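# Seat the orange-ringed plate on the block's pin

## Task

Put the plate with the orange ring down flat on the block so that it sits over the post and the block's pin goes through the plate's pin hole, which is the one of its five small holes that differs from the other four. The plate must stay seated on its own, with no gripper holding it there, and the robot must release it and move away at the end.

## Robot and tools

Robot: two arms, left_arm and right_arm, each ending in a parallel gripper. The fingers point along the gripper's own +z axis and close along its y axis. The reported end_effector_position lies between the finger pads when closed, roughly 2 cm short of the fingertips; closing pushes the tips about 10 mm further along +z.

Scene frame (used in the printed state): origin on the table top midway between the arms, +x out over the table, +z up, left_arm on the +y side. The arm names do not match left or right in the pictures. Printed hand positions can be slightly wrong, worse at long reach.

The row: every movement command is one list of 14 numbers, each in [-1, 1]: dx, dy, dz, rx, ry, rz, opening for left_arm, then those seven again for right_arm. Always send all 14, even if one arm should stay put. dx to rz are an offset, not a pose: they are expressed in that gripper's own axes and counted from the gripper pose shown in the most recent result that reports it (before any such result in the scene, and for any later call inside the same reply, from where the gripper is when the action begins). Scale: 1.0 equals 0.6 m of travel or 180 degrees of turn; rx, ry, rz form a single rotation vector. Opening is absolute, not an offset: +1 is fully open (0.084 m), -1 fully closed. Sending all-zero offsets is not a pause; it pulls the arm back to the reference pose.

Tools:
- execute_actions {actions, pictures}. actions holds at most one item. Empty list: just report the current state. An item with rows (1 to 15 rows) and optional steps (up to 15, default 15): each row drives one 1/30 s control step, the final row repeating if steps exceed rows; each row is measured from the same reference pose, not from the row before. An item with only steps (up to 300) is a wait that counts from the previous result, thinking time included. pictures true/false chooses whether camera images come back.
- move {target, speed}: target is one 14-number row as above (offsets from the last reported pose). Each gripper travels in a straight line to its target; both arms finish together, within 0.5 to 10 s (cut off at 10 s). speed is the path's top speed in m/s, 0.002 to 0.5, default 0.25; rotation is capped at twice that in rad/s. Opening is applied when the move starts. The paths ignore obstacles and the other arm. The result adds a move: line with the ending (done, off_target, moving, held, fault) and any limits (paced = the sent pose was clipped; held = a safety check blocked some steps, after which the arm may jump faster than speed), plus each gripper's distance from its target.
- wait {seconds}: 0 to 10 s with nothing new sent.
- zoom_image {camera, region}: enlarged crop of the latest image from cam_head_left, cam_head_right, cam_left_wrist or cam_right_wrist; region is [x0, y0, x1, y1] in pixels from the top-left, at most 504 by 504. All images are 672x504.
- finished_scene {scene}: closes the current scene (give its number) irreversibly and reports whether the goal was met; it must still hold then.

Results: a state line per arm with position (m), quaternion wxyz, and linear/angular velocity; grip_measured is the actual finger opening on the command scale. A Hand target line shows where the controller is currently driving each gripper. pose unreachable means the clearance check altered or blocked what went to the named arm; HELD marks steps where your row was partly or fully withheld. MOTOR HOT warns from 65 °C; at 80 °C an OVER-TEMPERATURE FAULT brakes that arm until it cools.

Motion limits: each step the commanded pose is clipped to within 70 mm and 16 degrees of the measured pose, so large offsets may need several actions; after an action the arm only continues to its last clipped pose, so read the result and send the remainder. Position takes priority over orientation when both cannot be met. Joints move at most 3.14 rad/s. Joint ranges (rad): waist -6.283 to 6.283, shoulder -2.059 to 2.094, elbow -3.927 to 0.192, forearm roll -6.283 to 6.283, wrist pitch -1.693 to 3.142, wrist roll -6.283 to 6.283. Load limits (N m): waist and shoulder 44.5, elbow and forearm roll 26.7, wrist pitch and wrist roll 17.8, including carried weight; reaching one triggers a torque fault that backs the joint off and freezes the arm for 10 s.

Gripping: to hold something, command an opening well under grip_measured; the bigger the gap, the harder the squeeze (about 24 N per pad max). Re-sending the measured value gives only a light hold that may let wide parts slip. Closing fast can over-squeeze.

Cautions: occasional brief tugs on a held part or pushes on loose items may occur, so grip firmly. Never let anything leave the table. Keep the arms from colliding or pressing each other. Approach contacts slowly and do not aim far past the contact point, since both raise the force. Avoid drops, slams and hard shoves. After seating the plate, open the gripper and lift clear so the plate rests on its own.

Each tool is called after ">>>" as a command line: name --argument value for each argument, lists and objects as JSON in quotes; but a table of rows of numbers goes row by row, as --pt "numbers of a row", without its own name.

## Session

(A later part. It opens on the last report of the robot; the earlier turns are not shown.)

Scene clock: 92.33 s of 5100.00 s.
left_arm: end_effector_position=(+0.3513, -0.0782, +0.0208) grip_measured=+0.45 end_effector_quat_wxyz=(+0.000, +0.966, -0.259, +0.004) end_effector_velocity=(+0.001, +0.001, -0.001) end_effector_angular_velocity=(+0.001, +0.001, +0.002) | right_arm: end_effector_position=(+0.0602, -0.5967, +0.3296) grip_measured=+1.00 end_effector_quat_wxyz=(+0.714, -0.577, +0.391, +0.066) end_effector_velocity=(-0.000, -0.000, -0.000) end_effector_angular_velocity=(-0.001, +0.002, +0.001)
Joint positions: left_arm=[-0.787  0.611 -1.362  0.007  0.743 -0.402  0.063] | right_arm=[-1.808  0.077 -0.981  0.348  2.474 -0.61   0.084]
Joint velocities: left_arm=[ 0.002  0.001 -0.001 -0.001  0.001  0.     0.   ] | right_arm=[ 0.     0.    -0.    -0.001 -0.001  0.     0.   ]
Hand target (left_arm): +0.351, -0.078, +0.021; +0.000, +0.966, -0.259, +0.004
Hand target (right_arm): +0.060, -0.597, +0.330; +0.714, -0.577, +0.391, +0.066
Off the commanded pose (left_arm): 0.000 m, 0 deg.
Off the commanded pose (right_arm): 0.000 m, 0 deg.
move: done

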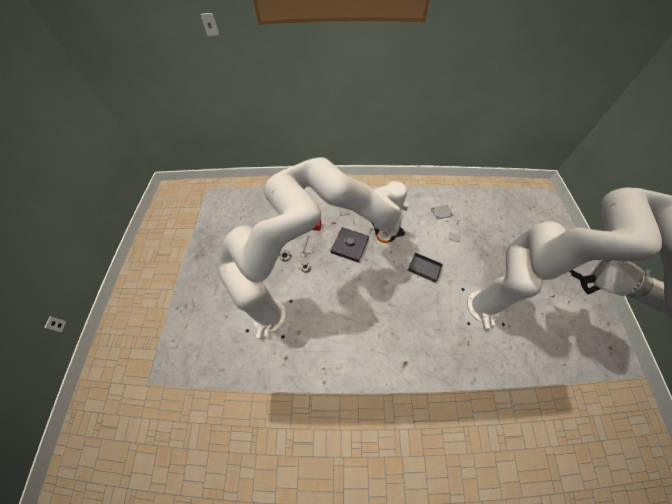

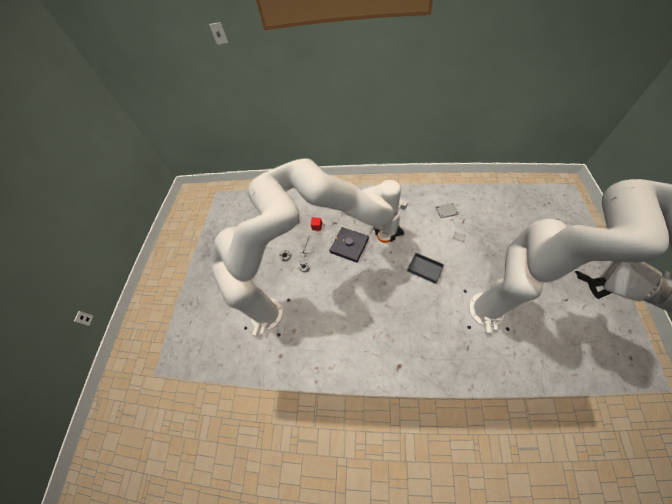

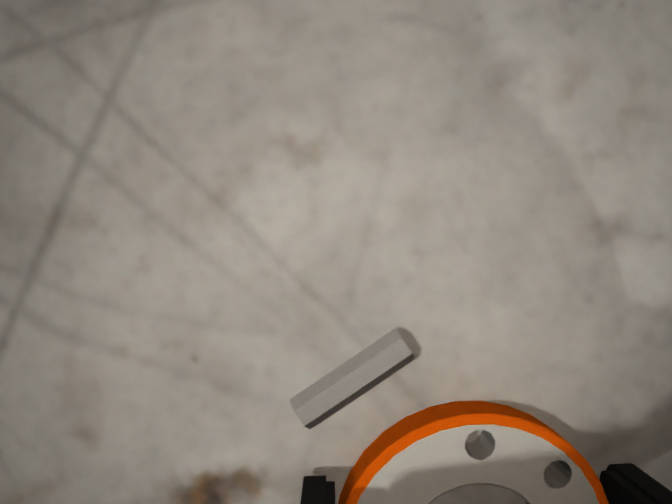

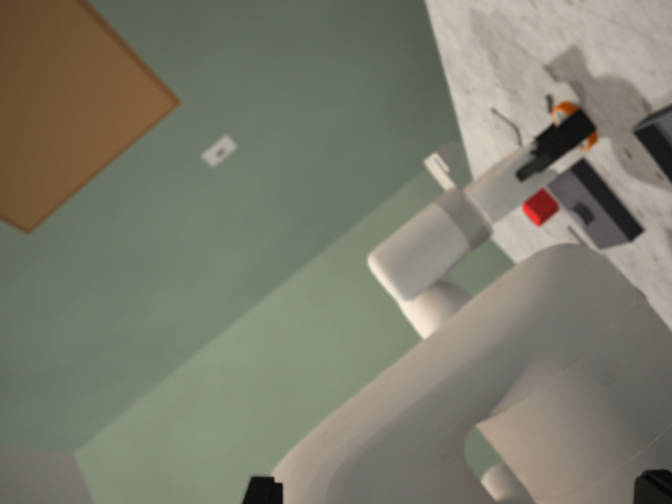

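>>> move --target '[0,0,-0.215,0,0,0,-0.2,0,0,0,0,0,0,1]' --speed 0.15

>>> move --target '[-0.127,-0.131,0,0,0,-0.797,-0.2,0,0,0,0,0,0,1]' --speed 0.3

Scene clock: 100.97 s of 5100.00 s.
left_arm: end_effector_position=(+0.3498, -0.0774, +0.1486) grip_measured=+0.45 end_effector_quat_wxyz=(-0.000, +0.966, -0.259, +0.004) end_effector_velocity=(+0.002, -0.002, +0.007) end_effector_angular_velocity=(-0.006, -0.006, -0.001) | right_arm: end_effector_position=(+0.0602, -0.5967, +0.3296) grip_measured=+1.00 end_effector_quat_wxyz=(+0.714, -0.577, +0.391, +0.066) end_effector_velocity=(-0.000, -0.000, -0.000) end_effector_angular_velocity=(-0.001, +0.001, +0.000)
Joint positions: left_arm=[-0.788  0.408 -1.445  0.006  1.032 -0.401  0.063] | right_arm=[-1.808  0.077 -0.981  0.348  2.474 -0.61   0.084]
Joint velocities: left_arm=[-0.    -0.006 -0.01   0.002  0.008  0.     0.   ] | right_arm=[-0.    -0.    -0.    -0.001 -0.001 -0.    -0.   ]
Hand target (left_arm): +0.350, -0.078, +0.150; +0.000, +0.966, -0.259, +0.004
Hand target (right_arm): +0.060, -0.597, +0.330; +0.714, -0.577, +0.391, +0.066
Off the commanded pose (left_arm): 0.001 m, 0 deg.
Off the commanded pose (right_arm): 0.000 m, 0 deg.
After step 90, 4.37 s passed at rest.
move: done

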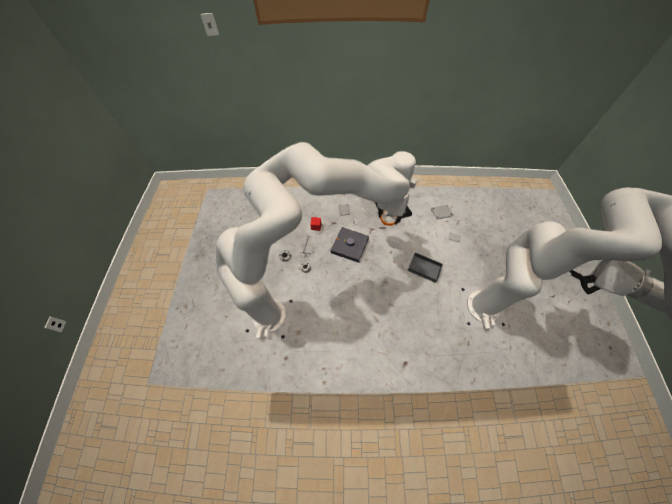

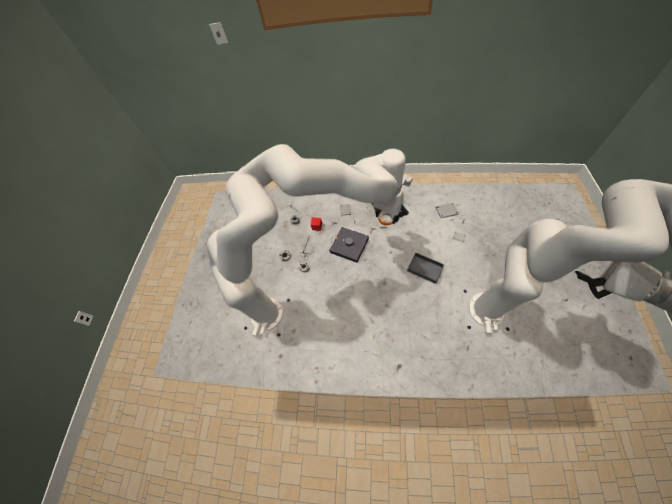

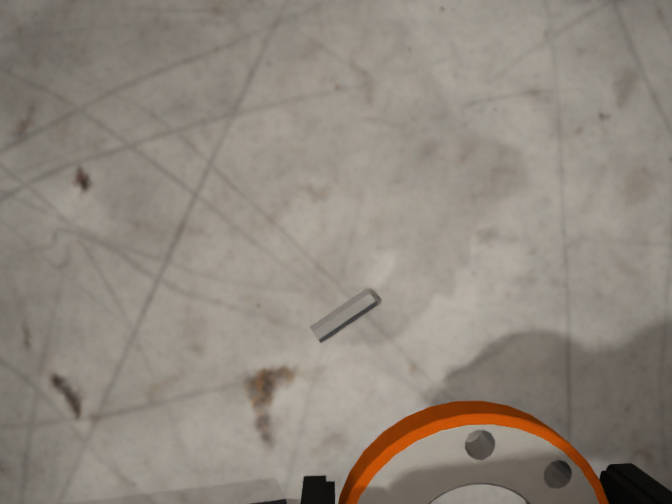

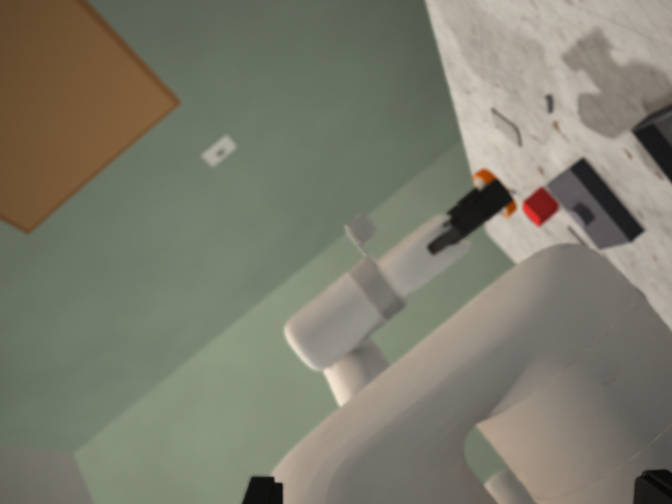

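Scene clock: 105.60 s of 5100.00 s.
left_arm: end_effector_position=(+0.3227, +0.0286, +0.1481) grip_measured=+0.45 end_effector_quat_wxyz=(+0.003, +0.549, +0.836, +0.001) end_effector_velocity=(-0.001, -0.000, -0.000) end_effector_angular_velocity=(+0.000, -0.001, +0.009) | right_arm: end_effector_position=(+0.0602, -0.5967, +0.3296) grip_measured=+1.00 end_effector_quat_wxyz=(+0.714, -0.577, +0.391, +0.066) end_effector_velocity=(-0.000, +0.000, +0.001) end_effector_angular_velocity=(+0.002, -0.002, -0.002)
Joint positions: left_arm=[-0.698  0.088 -1.005  0.005  0.911 -2.814  0.063] | right_arm=[-1.808  0.077 -0.981  0.348  2.474 -0.61   0.084]
Joint velocities: left_arm=[-0.002 -0.001  0.002  0.001 -0.002 -0.012 -0.   ] | right_arm=[-0.002  0.    -0.     0.001  0.003 -0.    -0.   ]
Hand target (left_arm): +0.323, +0.029, +0.148; +0.003, +0.548, +0.836, +0.001
Hand target (right_arm): +0.060, -0.597, +0.330; +0.714, -0.577, +0.391, +0.066
Off the commanded pose (left_arm): 0.000 m, 0 deg.
Off the commanded pose (right_arm): 0.000 m, 0 deg.
move: done

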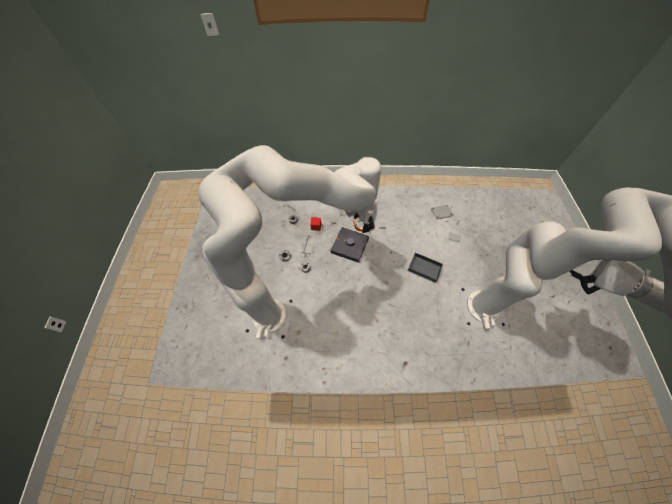

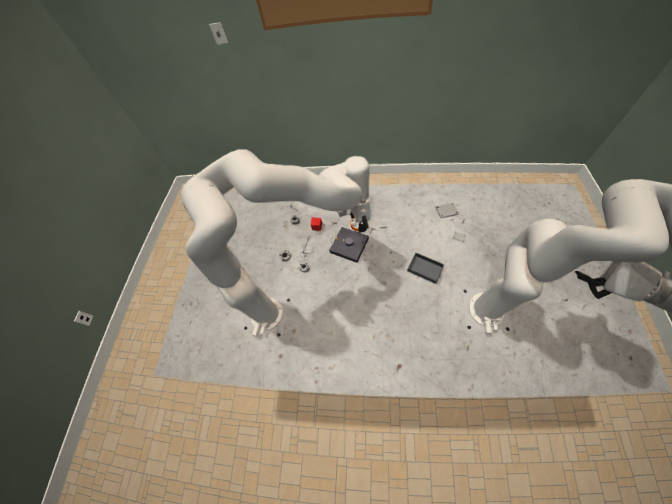

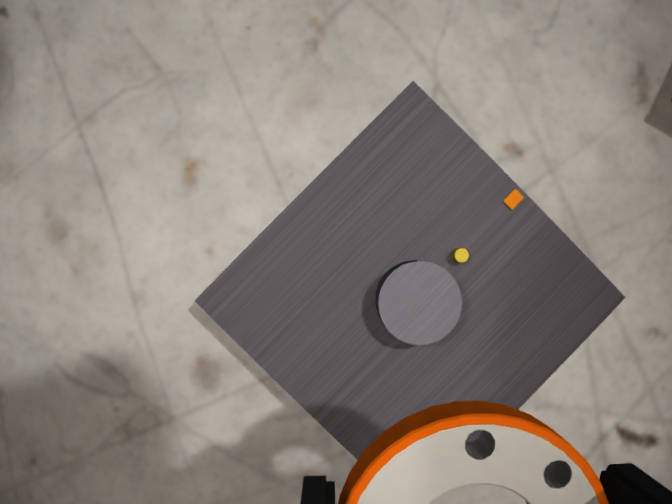

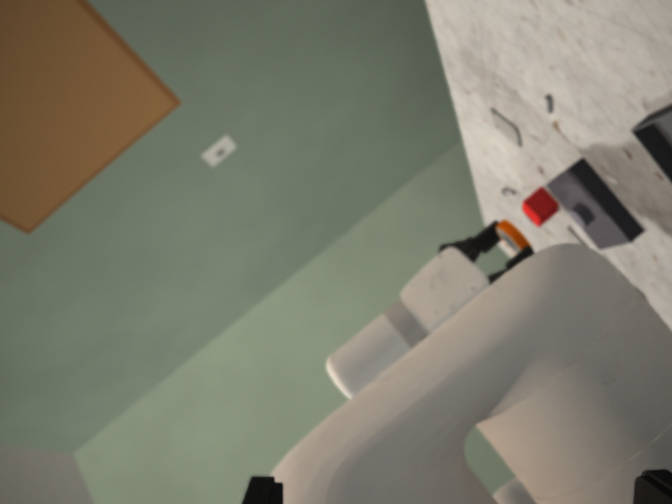

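>>> zoom_image --camera "cam_left_wrist" --region '[340, 170, 640, 504]'

Region (340, 170, 640, 504) of cam_left_wrist's 672x504 image, scaled by 1.509, with more detail than that image has; it fills the left 453 columns of this view, and the rest is white.

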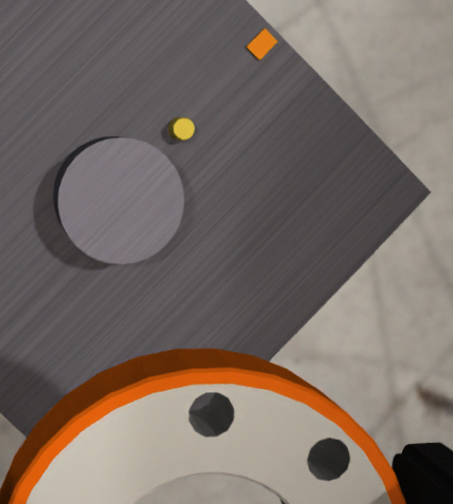

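>>> move --target '[0.0835,-0.0038,0.113,0,0,0.008,-0.2,0,0,0,0,0,0,1]' --speed 0.1

Scene clock: 117.33 s of 5100.00 s.
left_arm: end_effector_position=(+0.3015, +0.0731, +0.0806) grip_measured=+0.45 end_effector_quat_wxyz=(+0.004, +0.559, +0.829, +0.001) end_effector_velocity=(-0.001, +0.002, -0.003) end_effector_angular_velocity=(-0.001, +0.000, -0.001) | right_arm: end_effector_position=(+0.0602, -0.5967, +0.3296) grip_measured=+1.00 end_effector_quat_wxyz=(+0.714, -0.577, +0.391, +0.066) end_effector_velocity=(+0.000, -0.000, -0.000) end_effector_angular_velocity=(-0.001, -0.001, -0.001)
Joint positions: left_arm=[-0.665  0.069 -0.756  0.006  0.68  -2.758  0.063] | right_arm=[-1.808  0.077 -0.981  0.348  2.474 -0.61   0.084]
Joint velocities: left_arm=[ 0.002  0.     0.01  -0.001 -0.011  0.004 -0.   ] | right_arm=[-0.     0.     0.     0.    -0.001 -0.001  0.   ]
Hand target (left_arm): +0.301, +0.074, +0.080; +0.003, +0.559, +0.829, +0.001
Hand target (right_arm): +0.060, -0.597, +0.330; +0.714, -0.577, +0.391, +0.066
Off the commanded pose (left_arm): 0.001 m, 0 deg.
Off the commanded pose (right_arm): 0.000 m, 0 deg.
After step 90, 7.53 s passed at rest.
move: done

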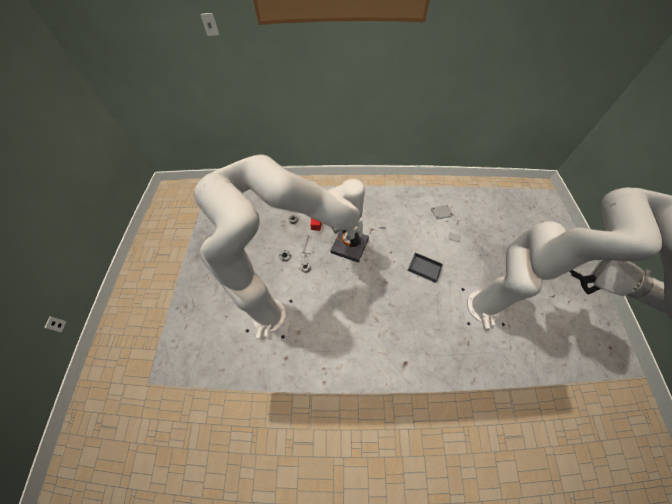

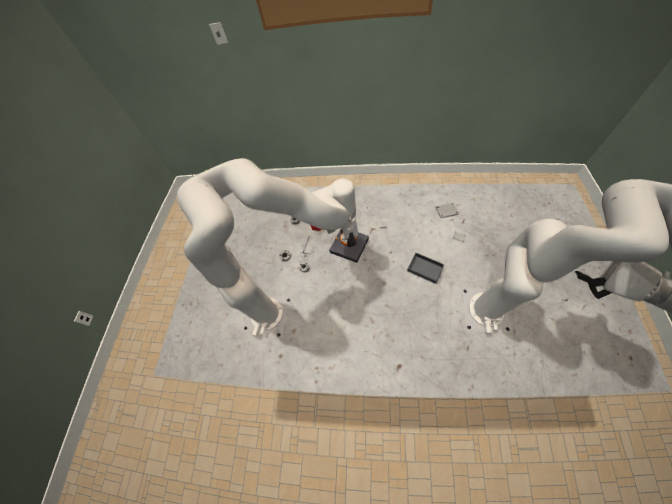

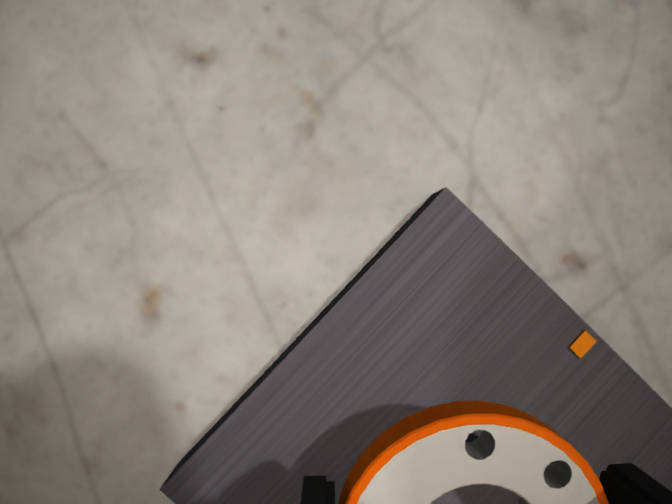

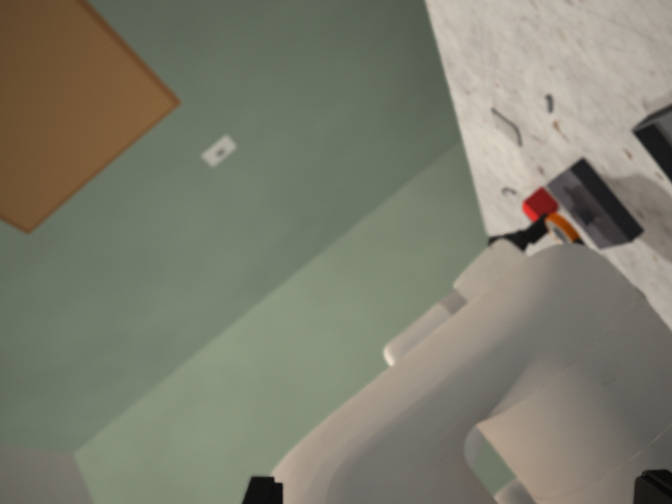

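>>> zoom_image --camera "cam_left_wrist" --region '[400, 170, 672, 504]'

>>> zoom_image --camera "cam_left_wrist" --region '[140, 404, 300, 504]'

Region (400, 170, 672, 504) of cam_left_wrist's 672x504 image, scaled by 1.509, with more detail than that image has; it fills the left 410 columns of this view, and the rest is white.

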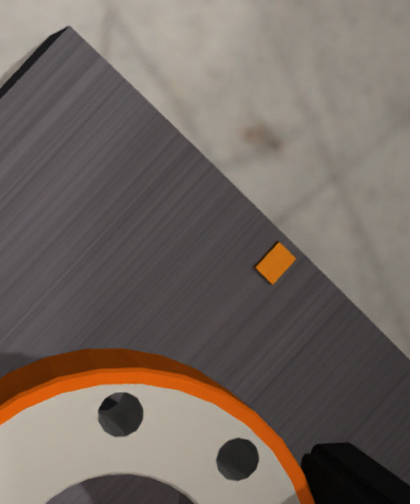

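Region (140, 404, 300, 504) of cam_left_wrist's 672x504 image, scaled by 3.150, with more detail than that image has; it fills the top 315 rows of this view, and the rest is white.

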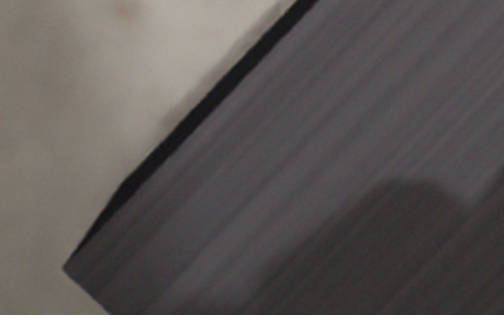

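>>> move --target '[0.0042,0.001,0.0227,0,0,0,-0.2,0,0,0,0,0,0,1]' --speed 0.03

Scene clock: 130.73 s of 5100.00 s.
left_arm: end_effector_position=(+0.3012, +0.0756, +0.0672) grip_measured=+0.45 end_effector_quat_wxyz=(+0.004, +0.559, +0.829, +0.001) end_effector_velocity=(+0.001, -0.001, -0.001) end_effector_angular_velocity=(-0.003, -0.003, +0.001) | right_arm: end_effector_position=(+0.0602, -0.5967, +0.3296) grip_measured=+1.00 end_effector_quat_wxyz=(+0.714, -0.577, +0.391, +0.066) end_effector_velocity=(-0.000, -0.000, -0.000) end_effector_angular_velocity=(+0.000, +0.000, -0.000)
Joint positions: left_arm=[-0.661  0.095 -0.74   0.007  0.638 -2.754  0.063] | right_arm=[-1.808  0.077 -0.981  0.348  2.474 -0.61   0.084]
Joint velocities: left_arm=[ 0.001  0.003 -0.001  0.    -0.006 -0.     0.   ] | right_arm=[-0.  0. -0. -0. -0.  0.  0.]
Hand target (left_arm): +0.301, +0.076, +0.067; +0.004, +0.559, +0.829, +0.001
Hand target (right_arm): +0.060, -0.597, +0.330; +0.714, -0.577, +0.391, +0.066
Off the commanded pose (left_arm): 0.000 m, 0 deg.
Off the commanded pose (right_arm): 0.000 m, 0 deg.
After step 90, 9.67 s passed at rest.
move: done

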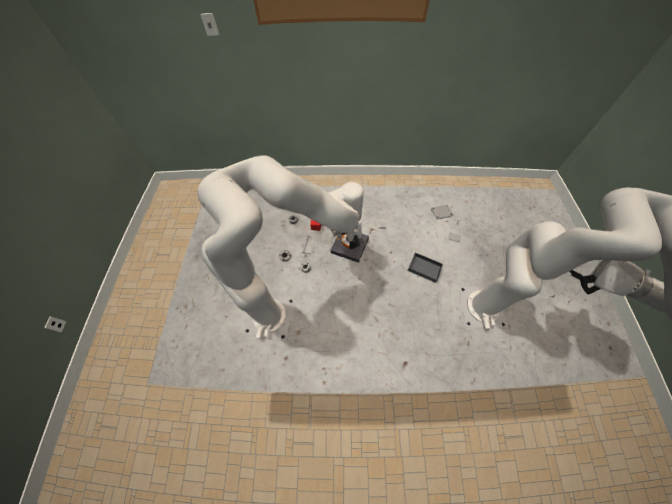

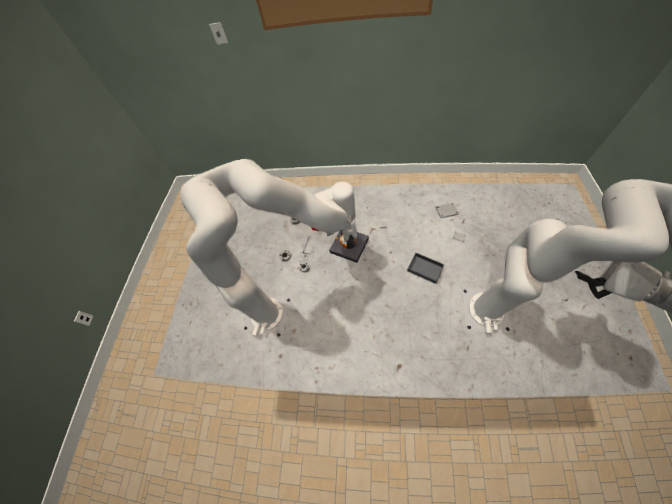

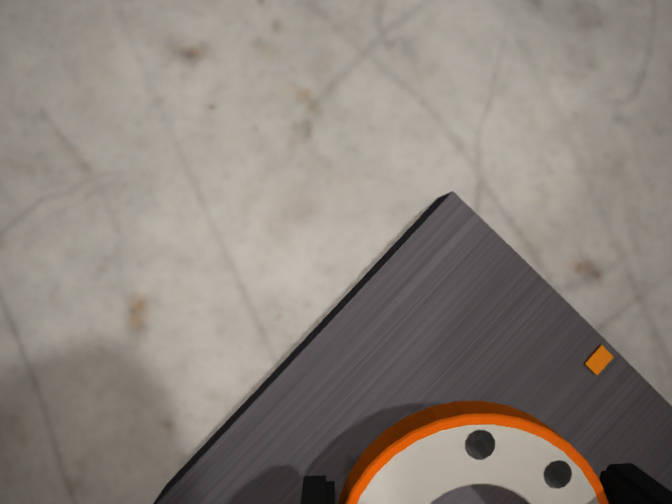

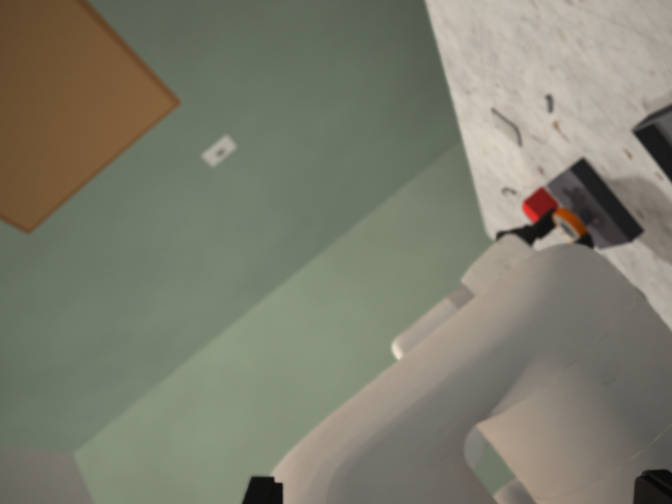

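>>> move --target '[0.0006,0,0.0135,0,0,0,-0.2,0,0,0,0,0,0,1]' --speed 0.01

Scene clock: 134.03 s of 5100.00 s.
left_arm: end_effector_position=(+0.3012, +0.0758, +0.0594) grip_measured=+0.45 end_effector_quat_wxyz=(+0.004, +0.559, +0.829, +0.001) end_effector_velocity=(+0.001, -0.001, +0.000) end_effector_angular_velocity=(-0.002, -0.003, -0.000) | right_arm: end_effector_position=(+0.0602, -0.5967, +0.3296) grip_measured=+1.00 end_effector_quat_wxyz=(+0.714, -0.577, +0.391, +0.066) end_effector_velocity=(+0.000, +0.000, -0.000) end_effector_angular_velocity=(-0.000, +0.001, +0.002)
Joint positions: left_arm=[-0.66   0.114 -0.735  0.007  0.614 -2.754  0.063] | right_arm=[-1.808  0.077 -0.981  0.348  2.474 -0.61   0.084]
Joint velocities: left_arm=[ 0.     0.001 -0.001  0.001 -0.004 -0.     0.   ] | right_arm=[ 0.001 -0.     0.    -0.001 -0.001  0.    -0.   ]
Hand target (left_arm): +0.301, +0.076, +0.059; +0.004, +0.559, +0.829, +0.001
Hand target (right_arm): +0.060, -0.597, +0.330; +0.714, -0.577, +0.391, +0.066
Off the commanded pose (left_arm): 0.000 m, 0 deg.
Off the commanded pose (right_arm): 0.000 m, 0 deg.
move: done

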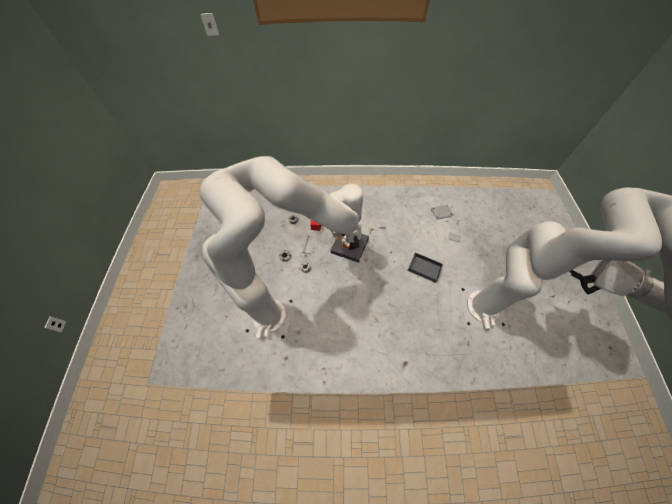

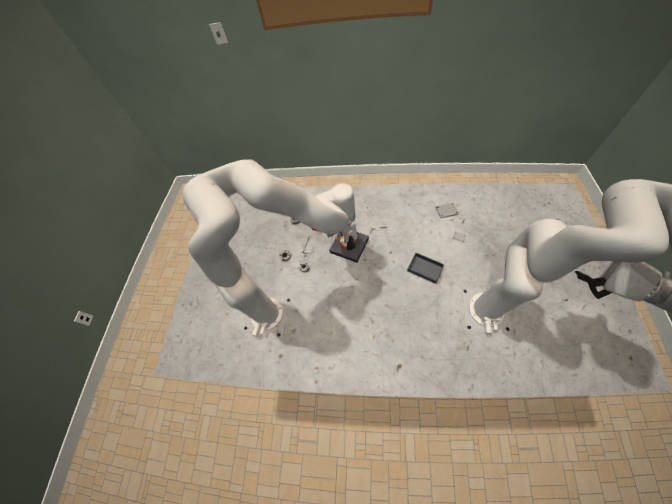

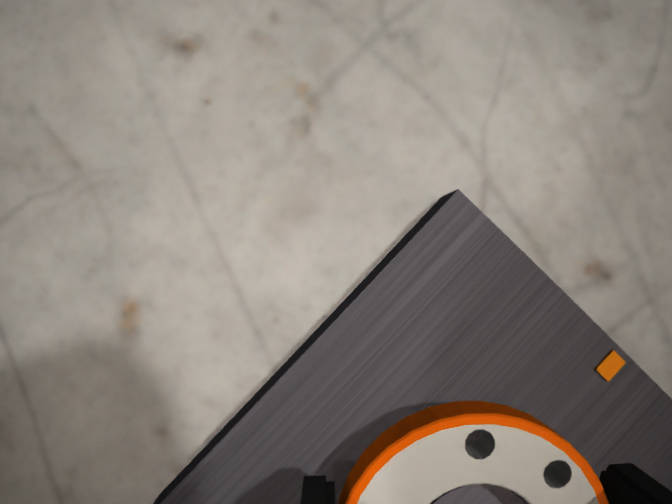

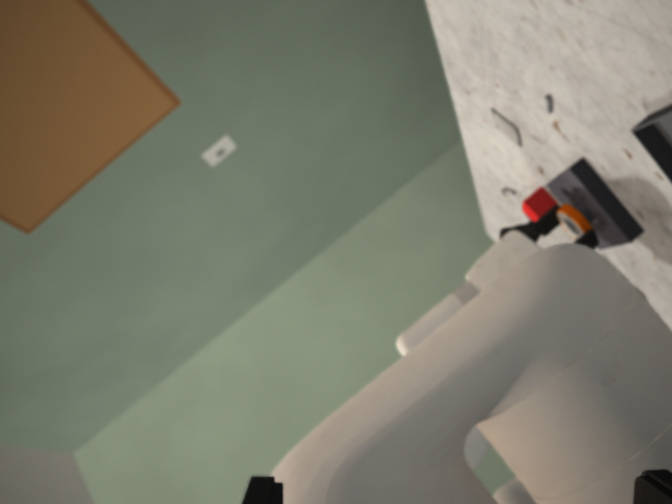

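No contact yet. Continue down slowly.

>>> move --target '[0,0,0.008,0,0,0,-0.2,0,0,0,0,0,0,1]' --speed 0.01

Scene clock: 136.60 s of 5100.00 s.
left_arm: end_effector_position=(+0.3015, +0.0750, +0.0553) grip_measured=+0.46 end_effector_quat_wxyz=(+0.005, +0.560, +0.829, +0.001) end_effector_velocity=(+0.000, +0.000, -0.001) end_effector_angular_velocity=(+0.000, +0.000, +0.001) | right_arm: end_effector_position=(+0.0602, -0.5967, +0.3296) grip_measured=+1.00 end_effector_quat_wxyz=(+0.714, -0.577, +0.391, +0.066) end_effector_velocity=(+0.000, +0.000, +0.000) end_effector_angular_velocity=(-0.000, -0.001, +0.001)
Joint positions: left_arm=[-0.661  0.125 -0.735  0.007  0.599 -2.754  0.063] | right_arm=[-1.808  0.077 -0.981  0.348  2.474 -0.61   0.084]
Joint velocities: left_arm=[ 0.001  0.003 -0.001 -0.    -0.002  0.    -0.   ] | right_arm=[ 0.001 -0.    -0.     0.     0.    -0.    -0.   ]
Hand target (left_arm): +0.301, +0.076, +0.055; +0.004, +0.559, +0.829, +0.001
Hand target (right_arm): +0.060, -0.597, +0.330; +0.714, -0.577, +0.391, +0.066
Off the commanded pose (left_arm): 0.001 m, 0 deg.
Off the commanded pose (right_arm): 0.000 m, 0 deg.
move: done

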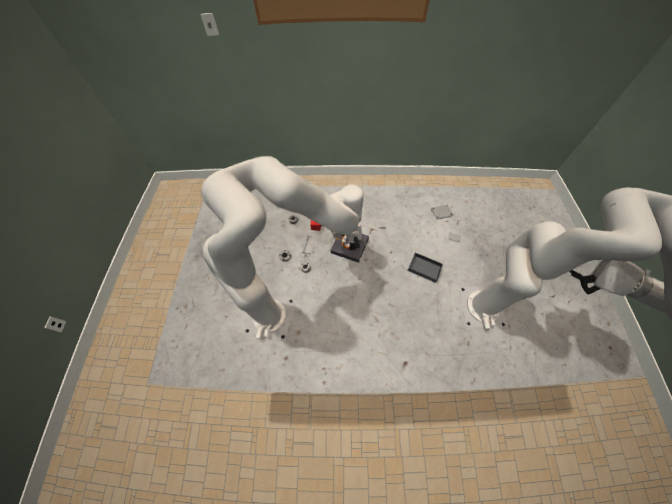

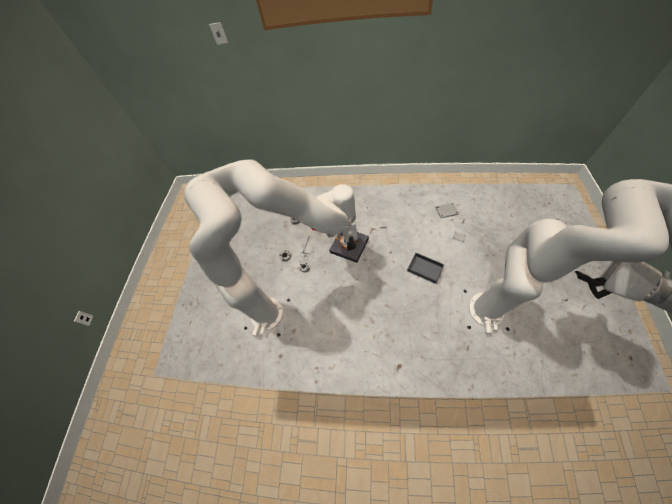

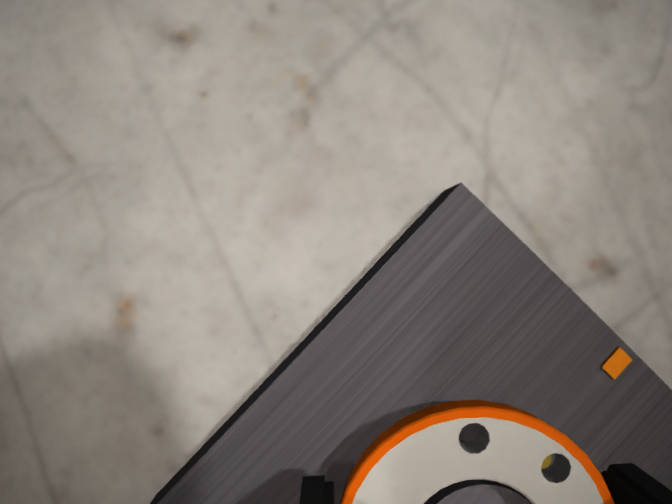

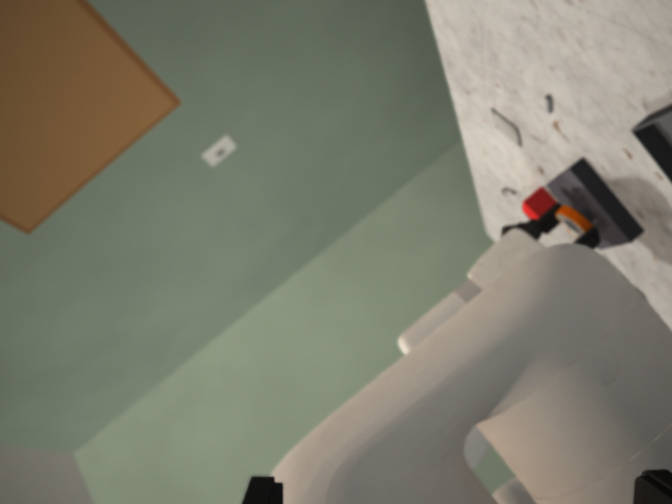

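>>> zoom_image --camera "cam_left_wrist" --region '[380, 400, 620, 504]'

Region (380, 400, 620, 504) of cam_left_wrist's 672x504 image, scaled by 2.100, with more detail than that image has; it fills the top 218 rows of this view, and the rest is white.

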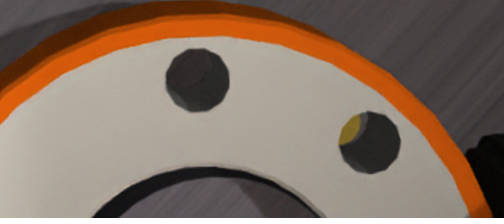

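>>> move --target '[-0.0025,0.0008,-0.002,0,0,0,-0.2,0,0,0,0,0,0,1]' --speed 0.01

>>> zoom_image --camera "cam_left_wrist" --region '[380, 400, 620, 504]'

Scene clock: 141.93 s of 5100.00 s.
left_arm: end_effector_position=(+0.3017, +0.0751, +0.0553) grip_measured=+0.46 end_effector_quat_wxyz=(+0.003, +0.559, +0.829, +0.001) end_effector_velocity=(-0.000, -0.000, -0.000) end_effector_angular_velocity=(+0.000, +0.000, +0.001) | right_arm: end_effector_position=(+0.0602, -0.5967, +0.3296) grip_measured=+1.00 end_effector_quat_wxyz=(+0.714, -0.577, +0.391, +0.066) end_effector_velocity=(+0.000, -0.000, +0.000) end_effector_angular_velocity=(+0.001, -0.001, -0.001)
Joint positions: left_arm=[-0.661  0.128 -0.739  0.007  0.605 -2.754  0.063] | right_arm=[-1.808  0.077 -0.981  0.348  2.474 -0.61   0.084]
Joint velocities: left_arm=[-0.001  0.001 -0.001 -0.     0.001 -0.001 -0.   ] | right_arm=[ 0.    -0.     0.     0.002  0.001  0.001 -0.   ]
Hand target (left_arm): +0.303, +0.074, +0.056; +0.005, +0.560, +0.829, +0.001
Hand target (right_arm): +0.060, -0.597, +0.330; +0.714, -0.577, +0.391, +0.066
Off the commanded pose (left_arm): 0.002 m, 0 deg.
Off the commanded pose (right_arm): 0.000 m, 0 deg.
After step 90, 1.63 s passed at rest.
move: done

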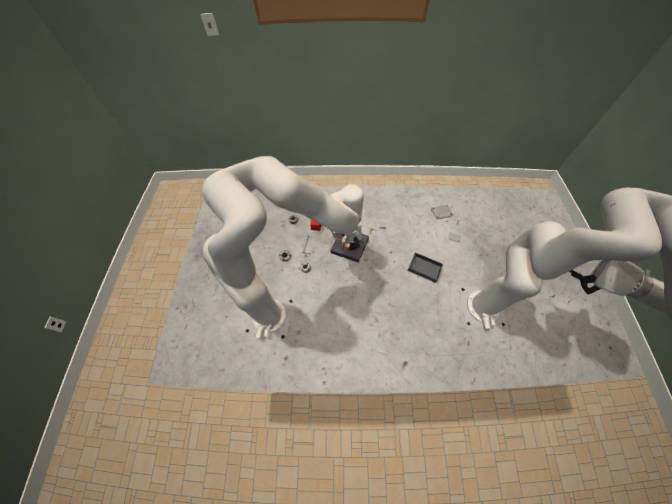

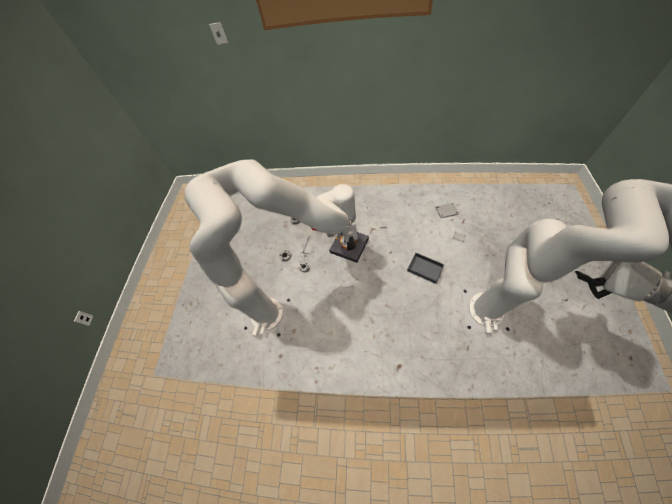

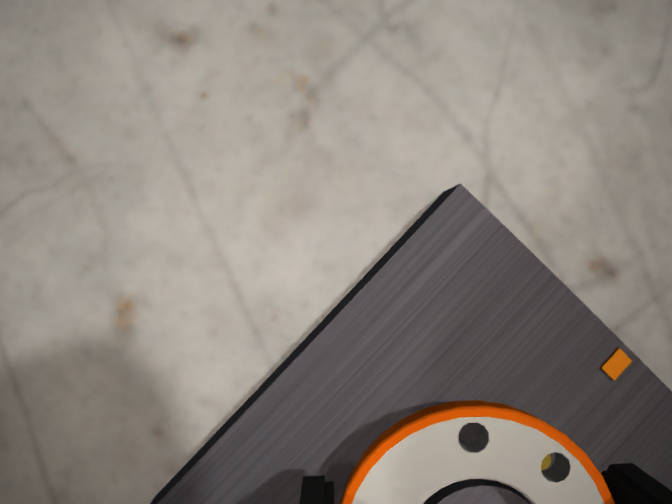

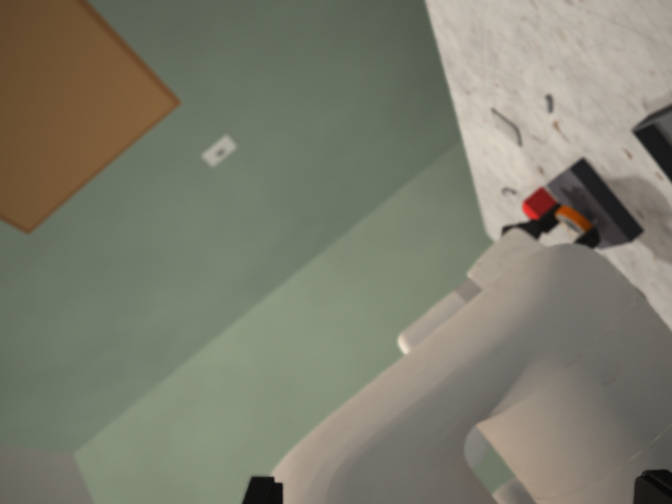

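Region (380, 400, 620, 504) of cam_left_wrist's 672x504 image, scaled by 2.100, with more detail than that image has; it fills the top 218 rows of this view, and the rest is white.

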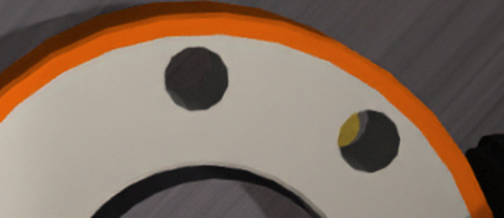

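>>> move --target '[-0.0038,0.0005,-0.002,0,0.03,0,-0.2,0,0,0,0,0,0,1]' --speed 0.01

>>> zoom_image --camera "cam_left_wrist" --region '[340, 380, 640, 504]'

Scene clock: 158.00 s of 5100.00 s.
left_arm: end_effector_position=(+0.3028, +0.0730, +0.0565) grip_measured=+0.46 end_effector_quat_wxyz=(-0.036, +0.559, +0.828, +0.028) end_effector_velocity=(+0.001, -0.000, +0.001) end_effector_angular_velocity=(+0.001, -0.001, +0.002) | right_arm: end_effector_position=(+0.0602, -0.5967, +0.3296) grip_measured=+1.00 end_effector_quat_wxyz=(+0.714, -0.577, +0.391, +0.066) end_effector_velocity=(+0.000, +0.000, +0.000) end_effector_angular_velocity=(+0.000, -0.002, +0.000)
Joint positions: left_arm=[-0.676  0.179 -0.836  0.057  0.739 -2.808  0.063] | right_arm=[-1.808  0.077 -0.981  0.348  2.474 -0.61   0.084]
Joint velocities: left_arm=[ 0.     0.    -0.004  0.001  0.004 -0.002  0.   ] | right_arm=[ 0.001  0.     0.     0.001  0.    -0.001  0.   ]
Hand target (left_arm): +0.303, +0.073, +0.056; -0.036, +0.559, +0.828, +0.028
Hand target (right_arm): +0.060, -0.597, +0.330; +0.714, -0.577, +0.391, +0.066
Off the commanded pose (left_arm): 0.000 m, 0 deg.
Off the commanded pose (right_arm): 0.000 m, 0 deg.
After step 90, 7.93 s passed at rest.
move: done

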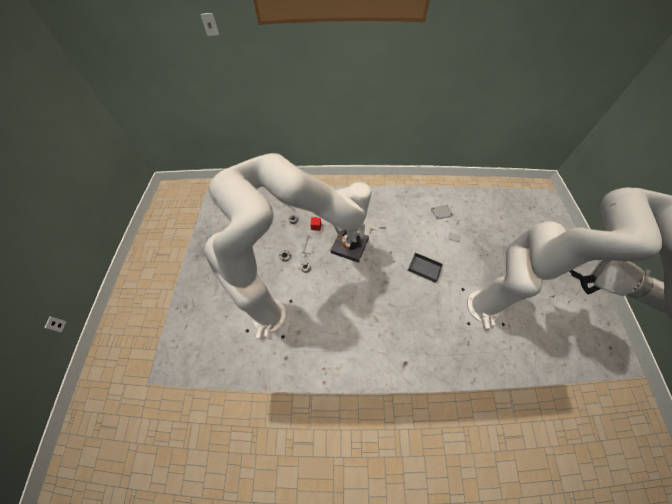

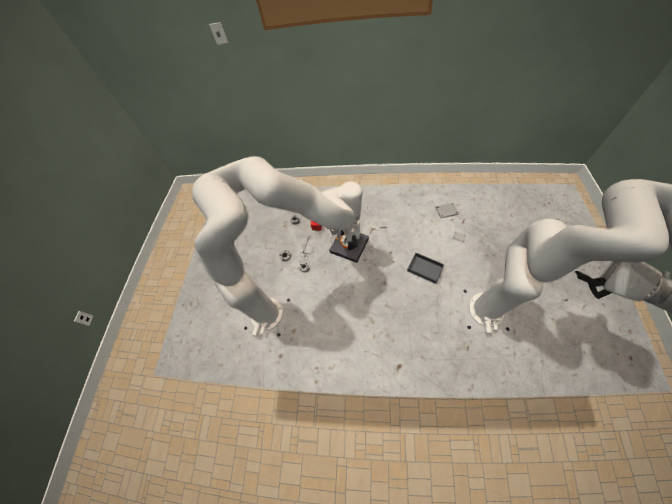

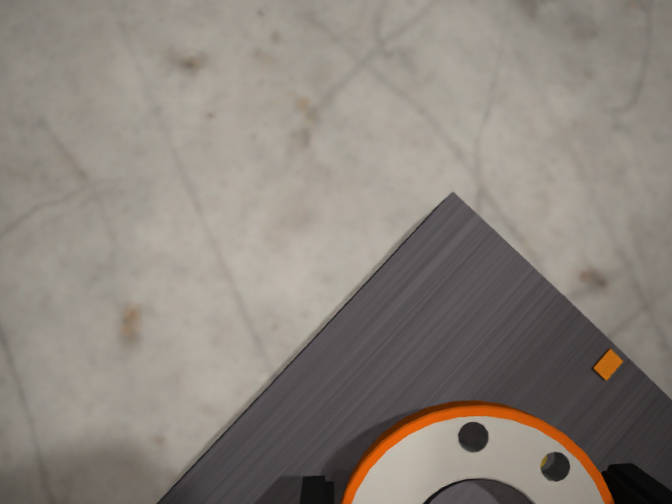

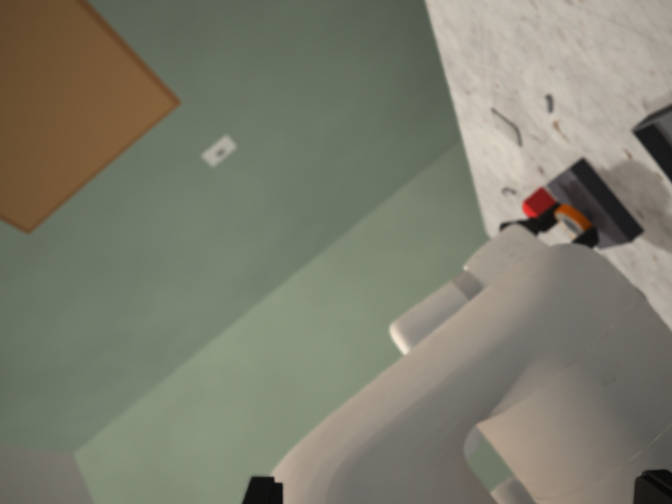

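Region (340, 380, 640, 504) of cam_left_wrist's 672x504 image, scaled by 1.680, with more detail than that image has; it fills the top 208 rows of this view, and the rest is white.

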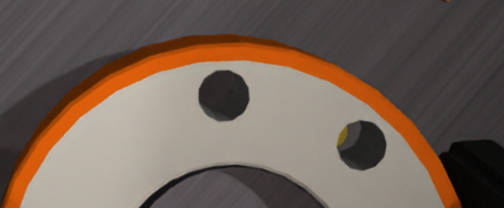

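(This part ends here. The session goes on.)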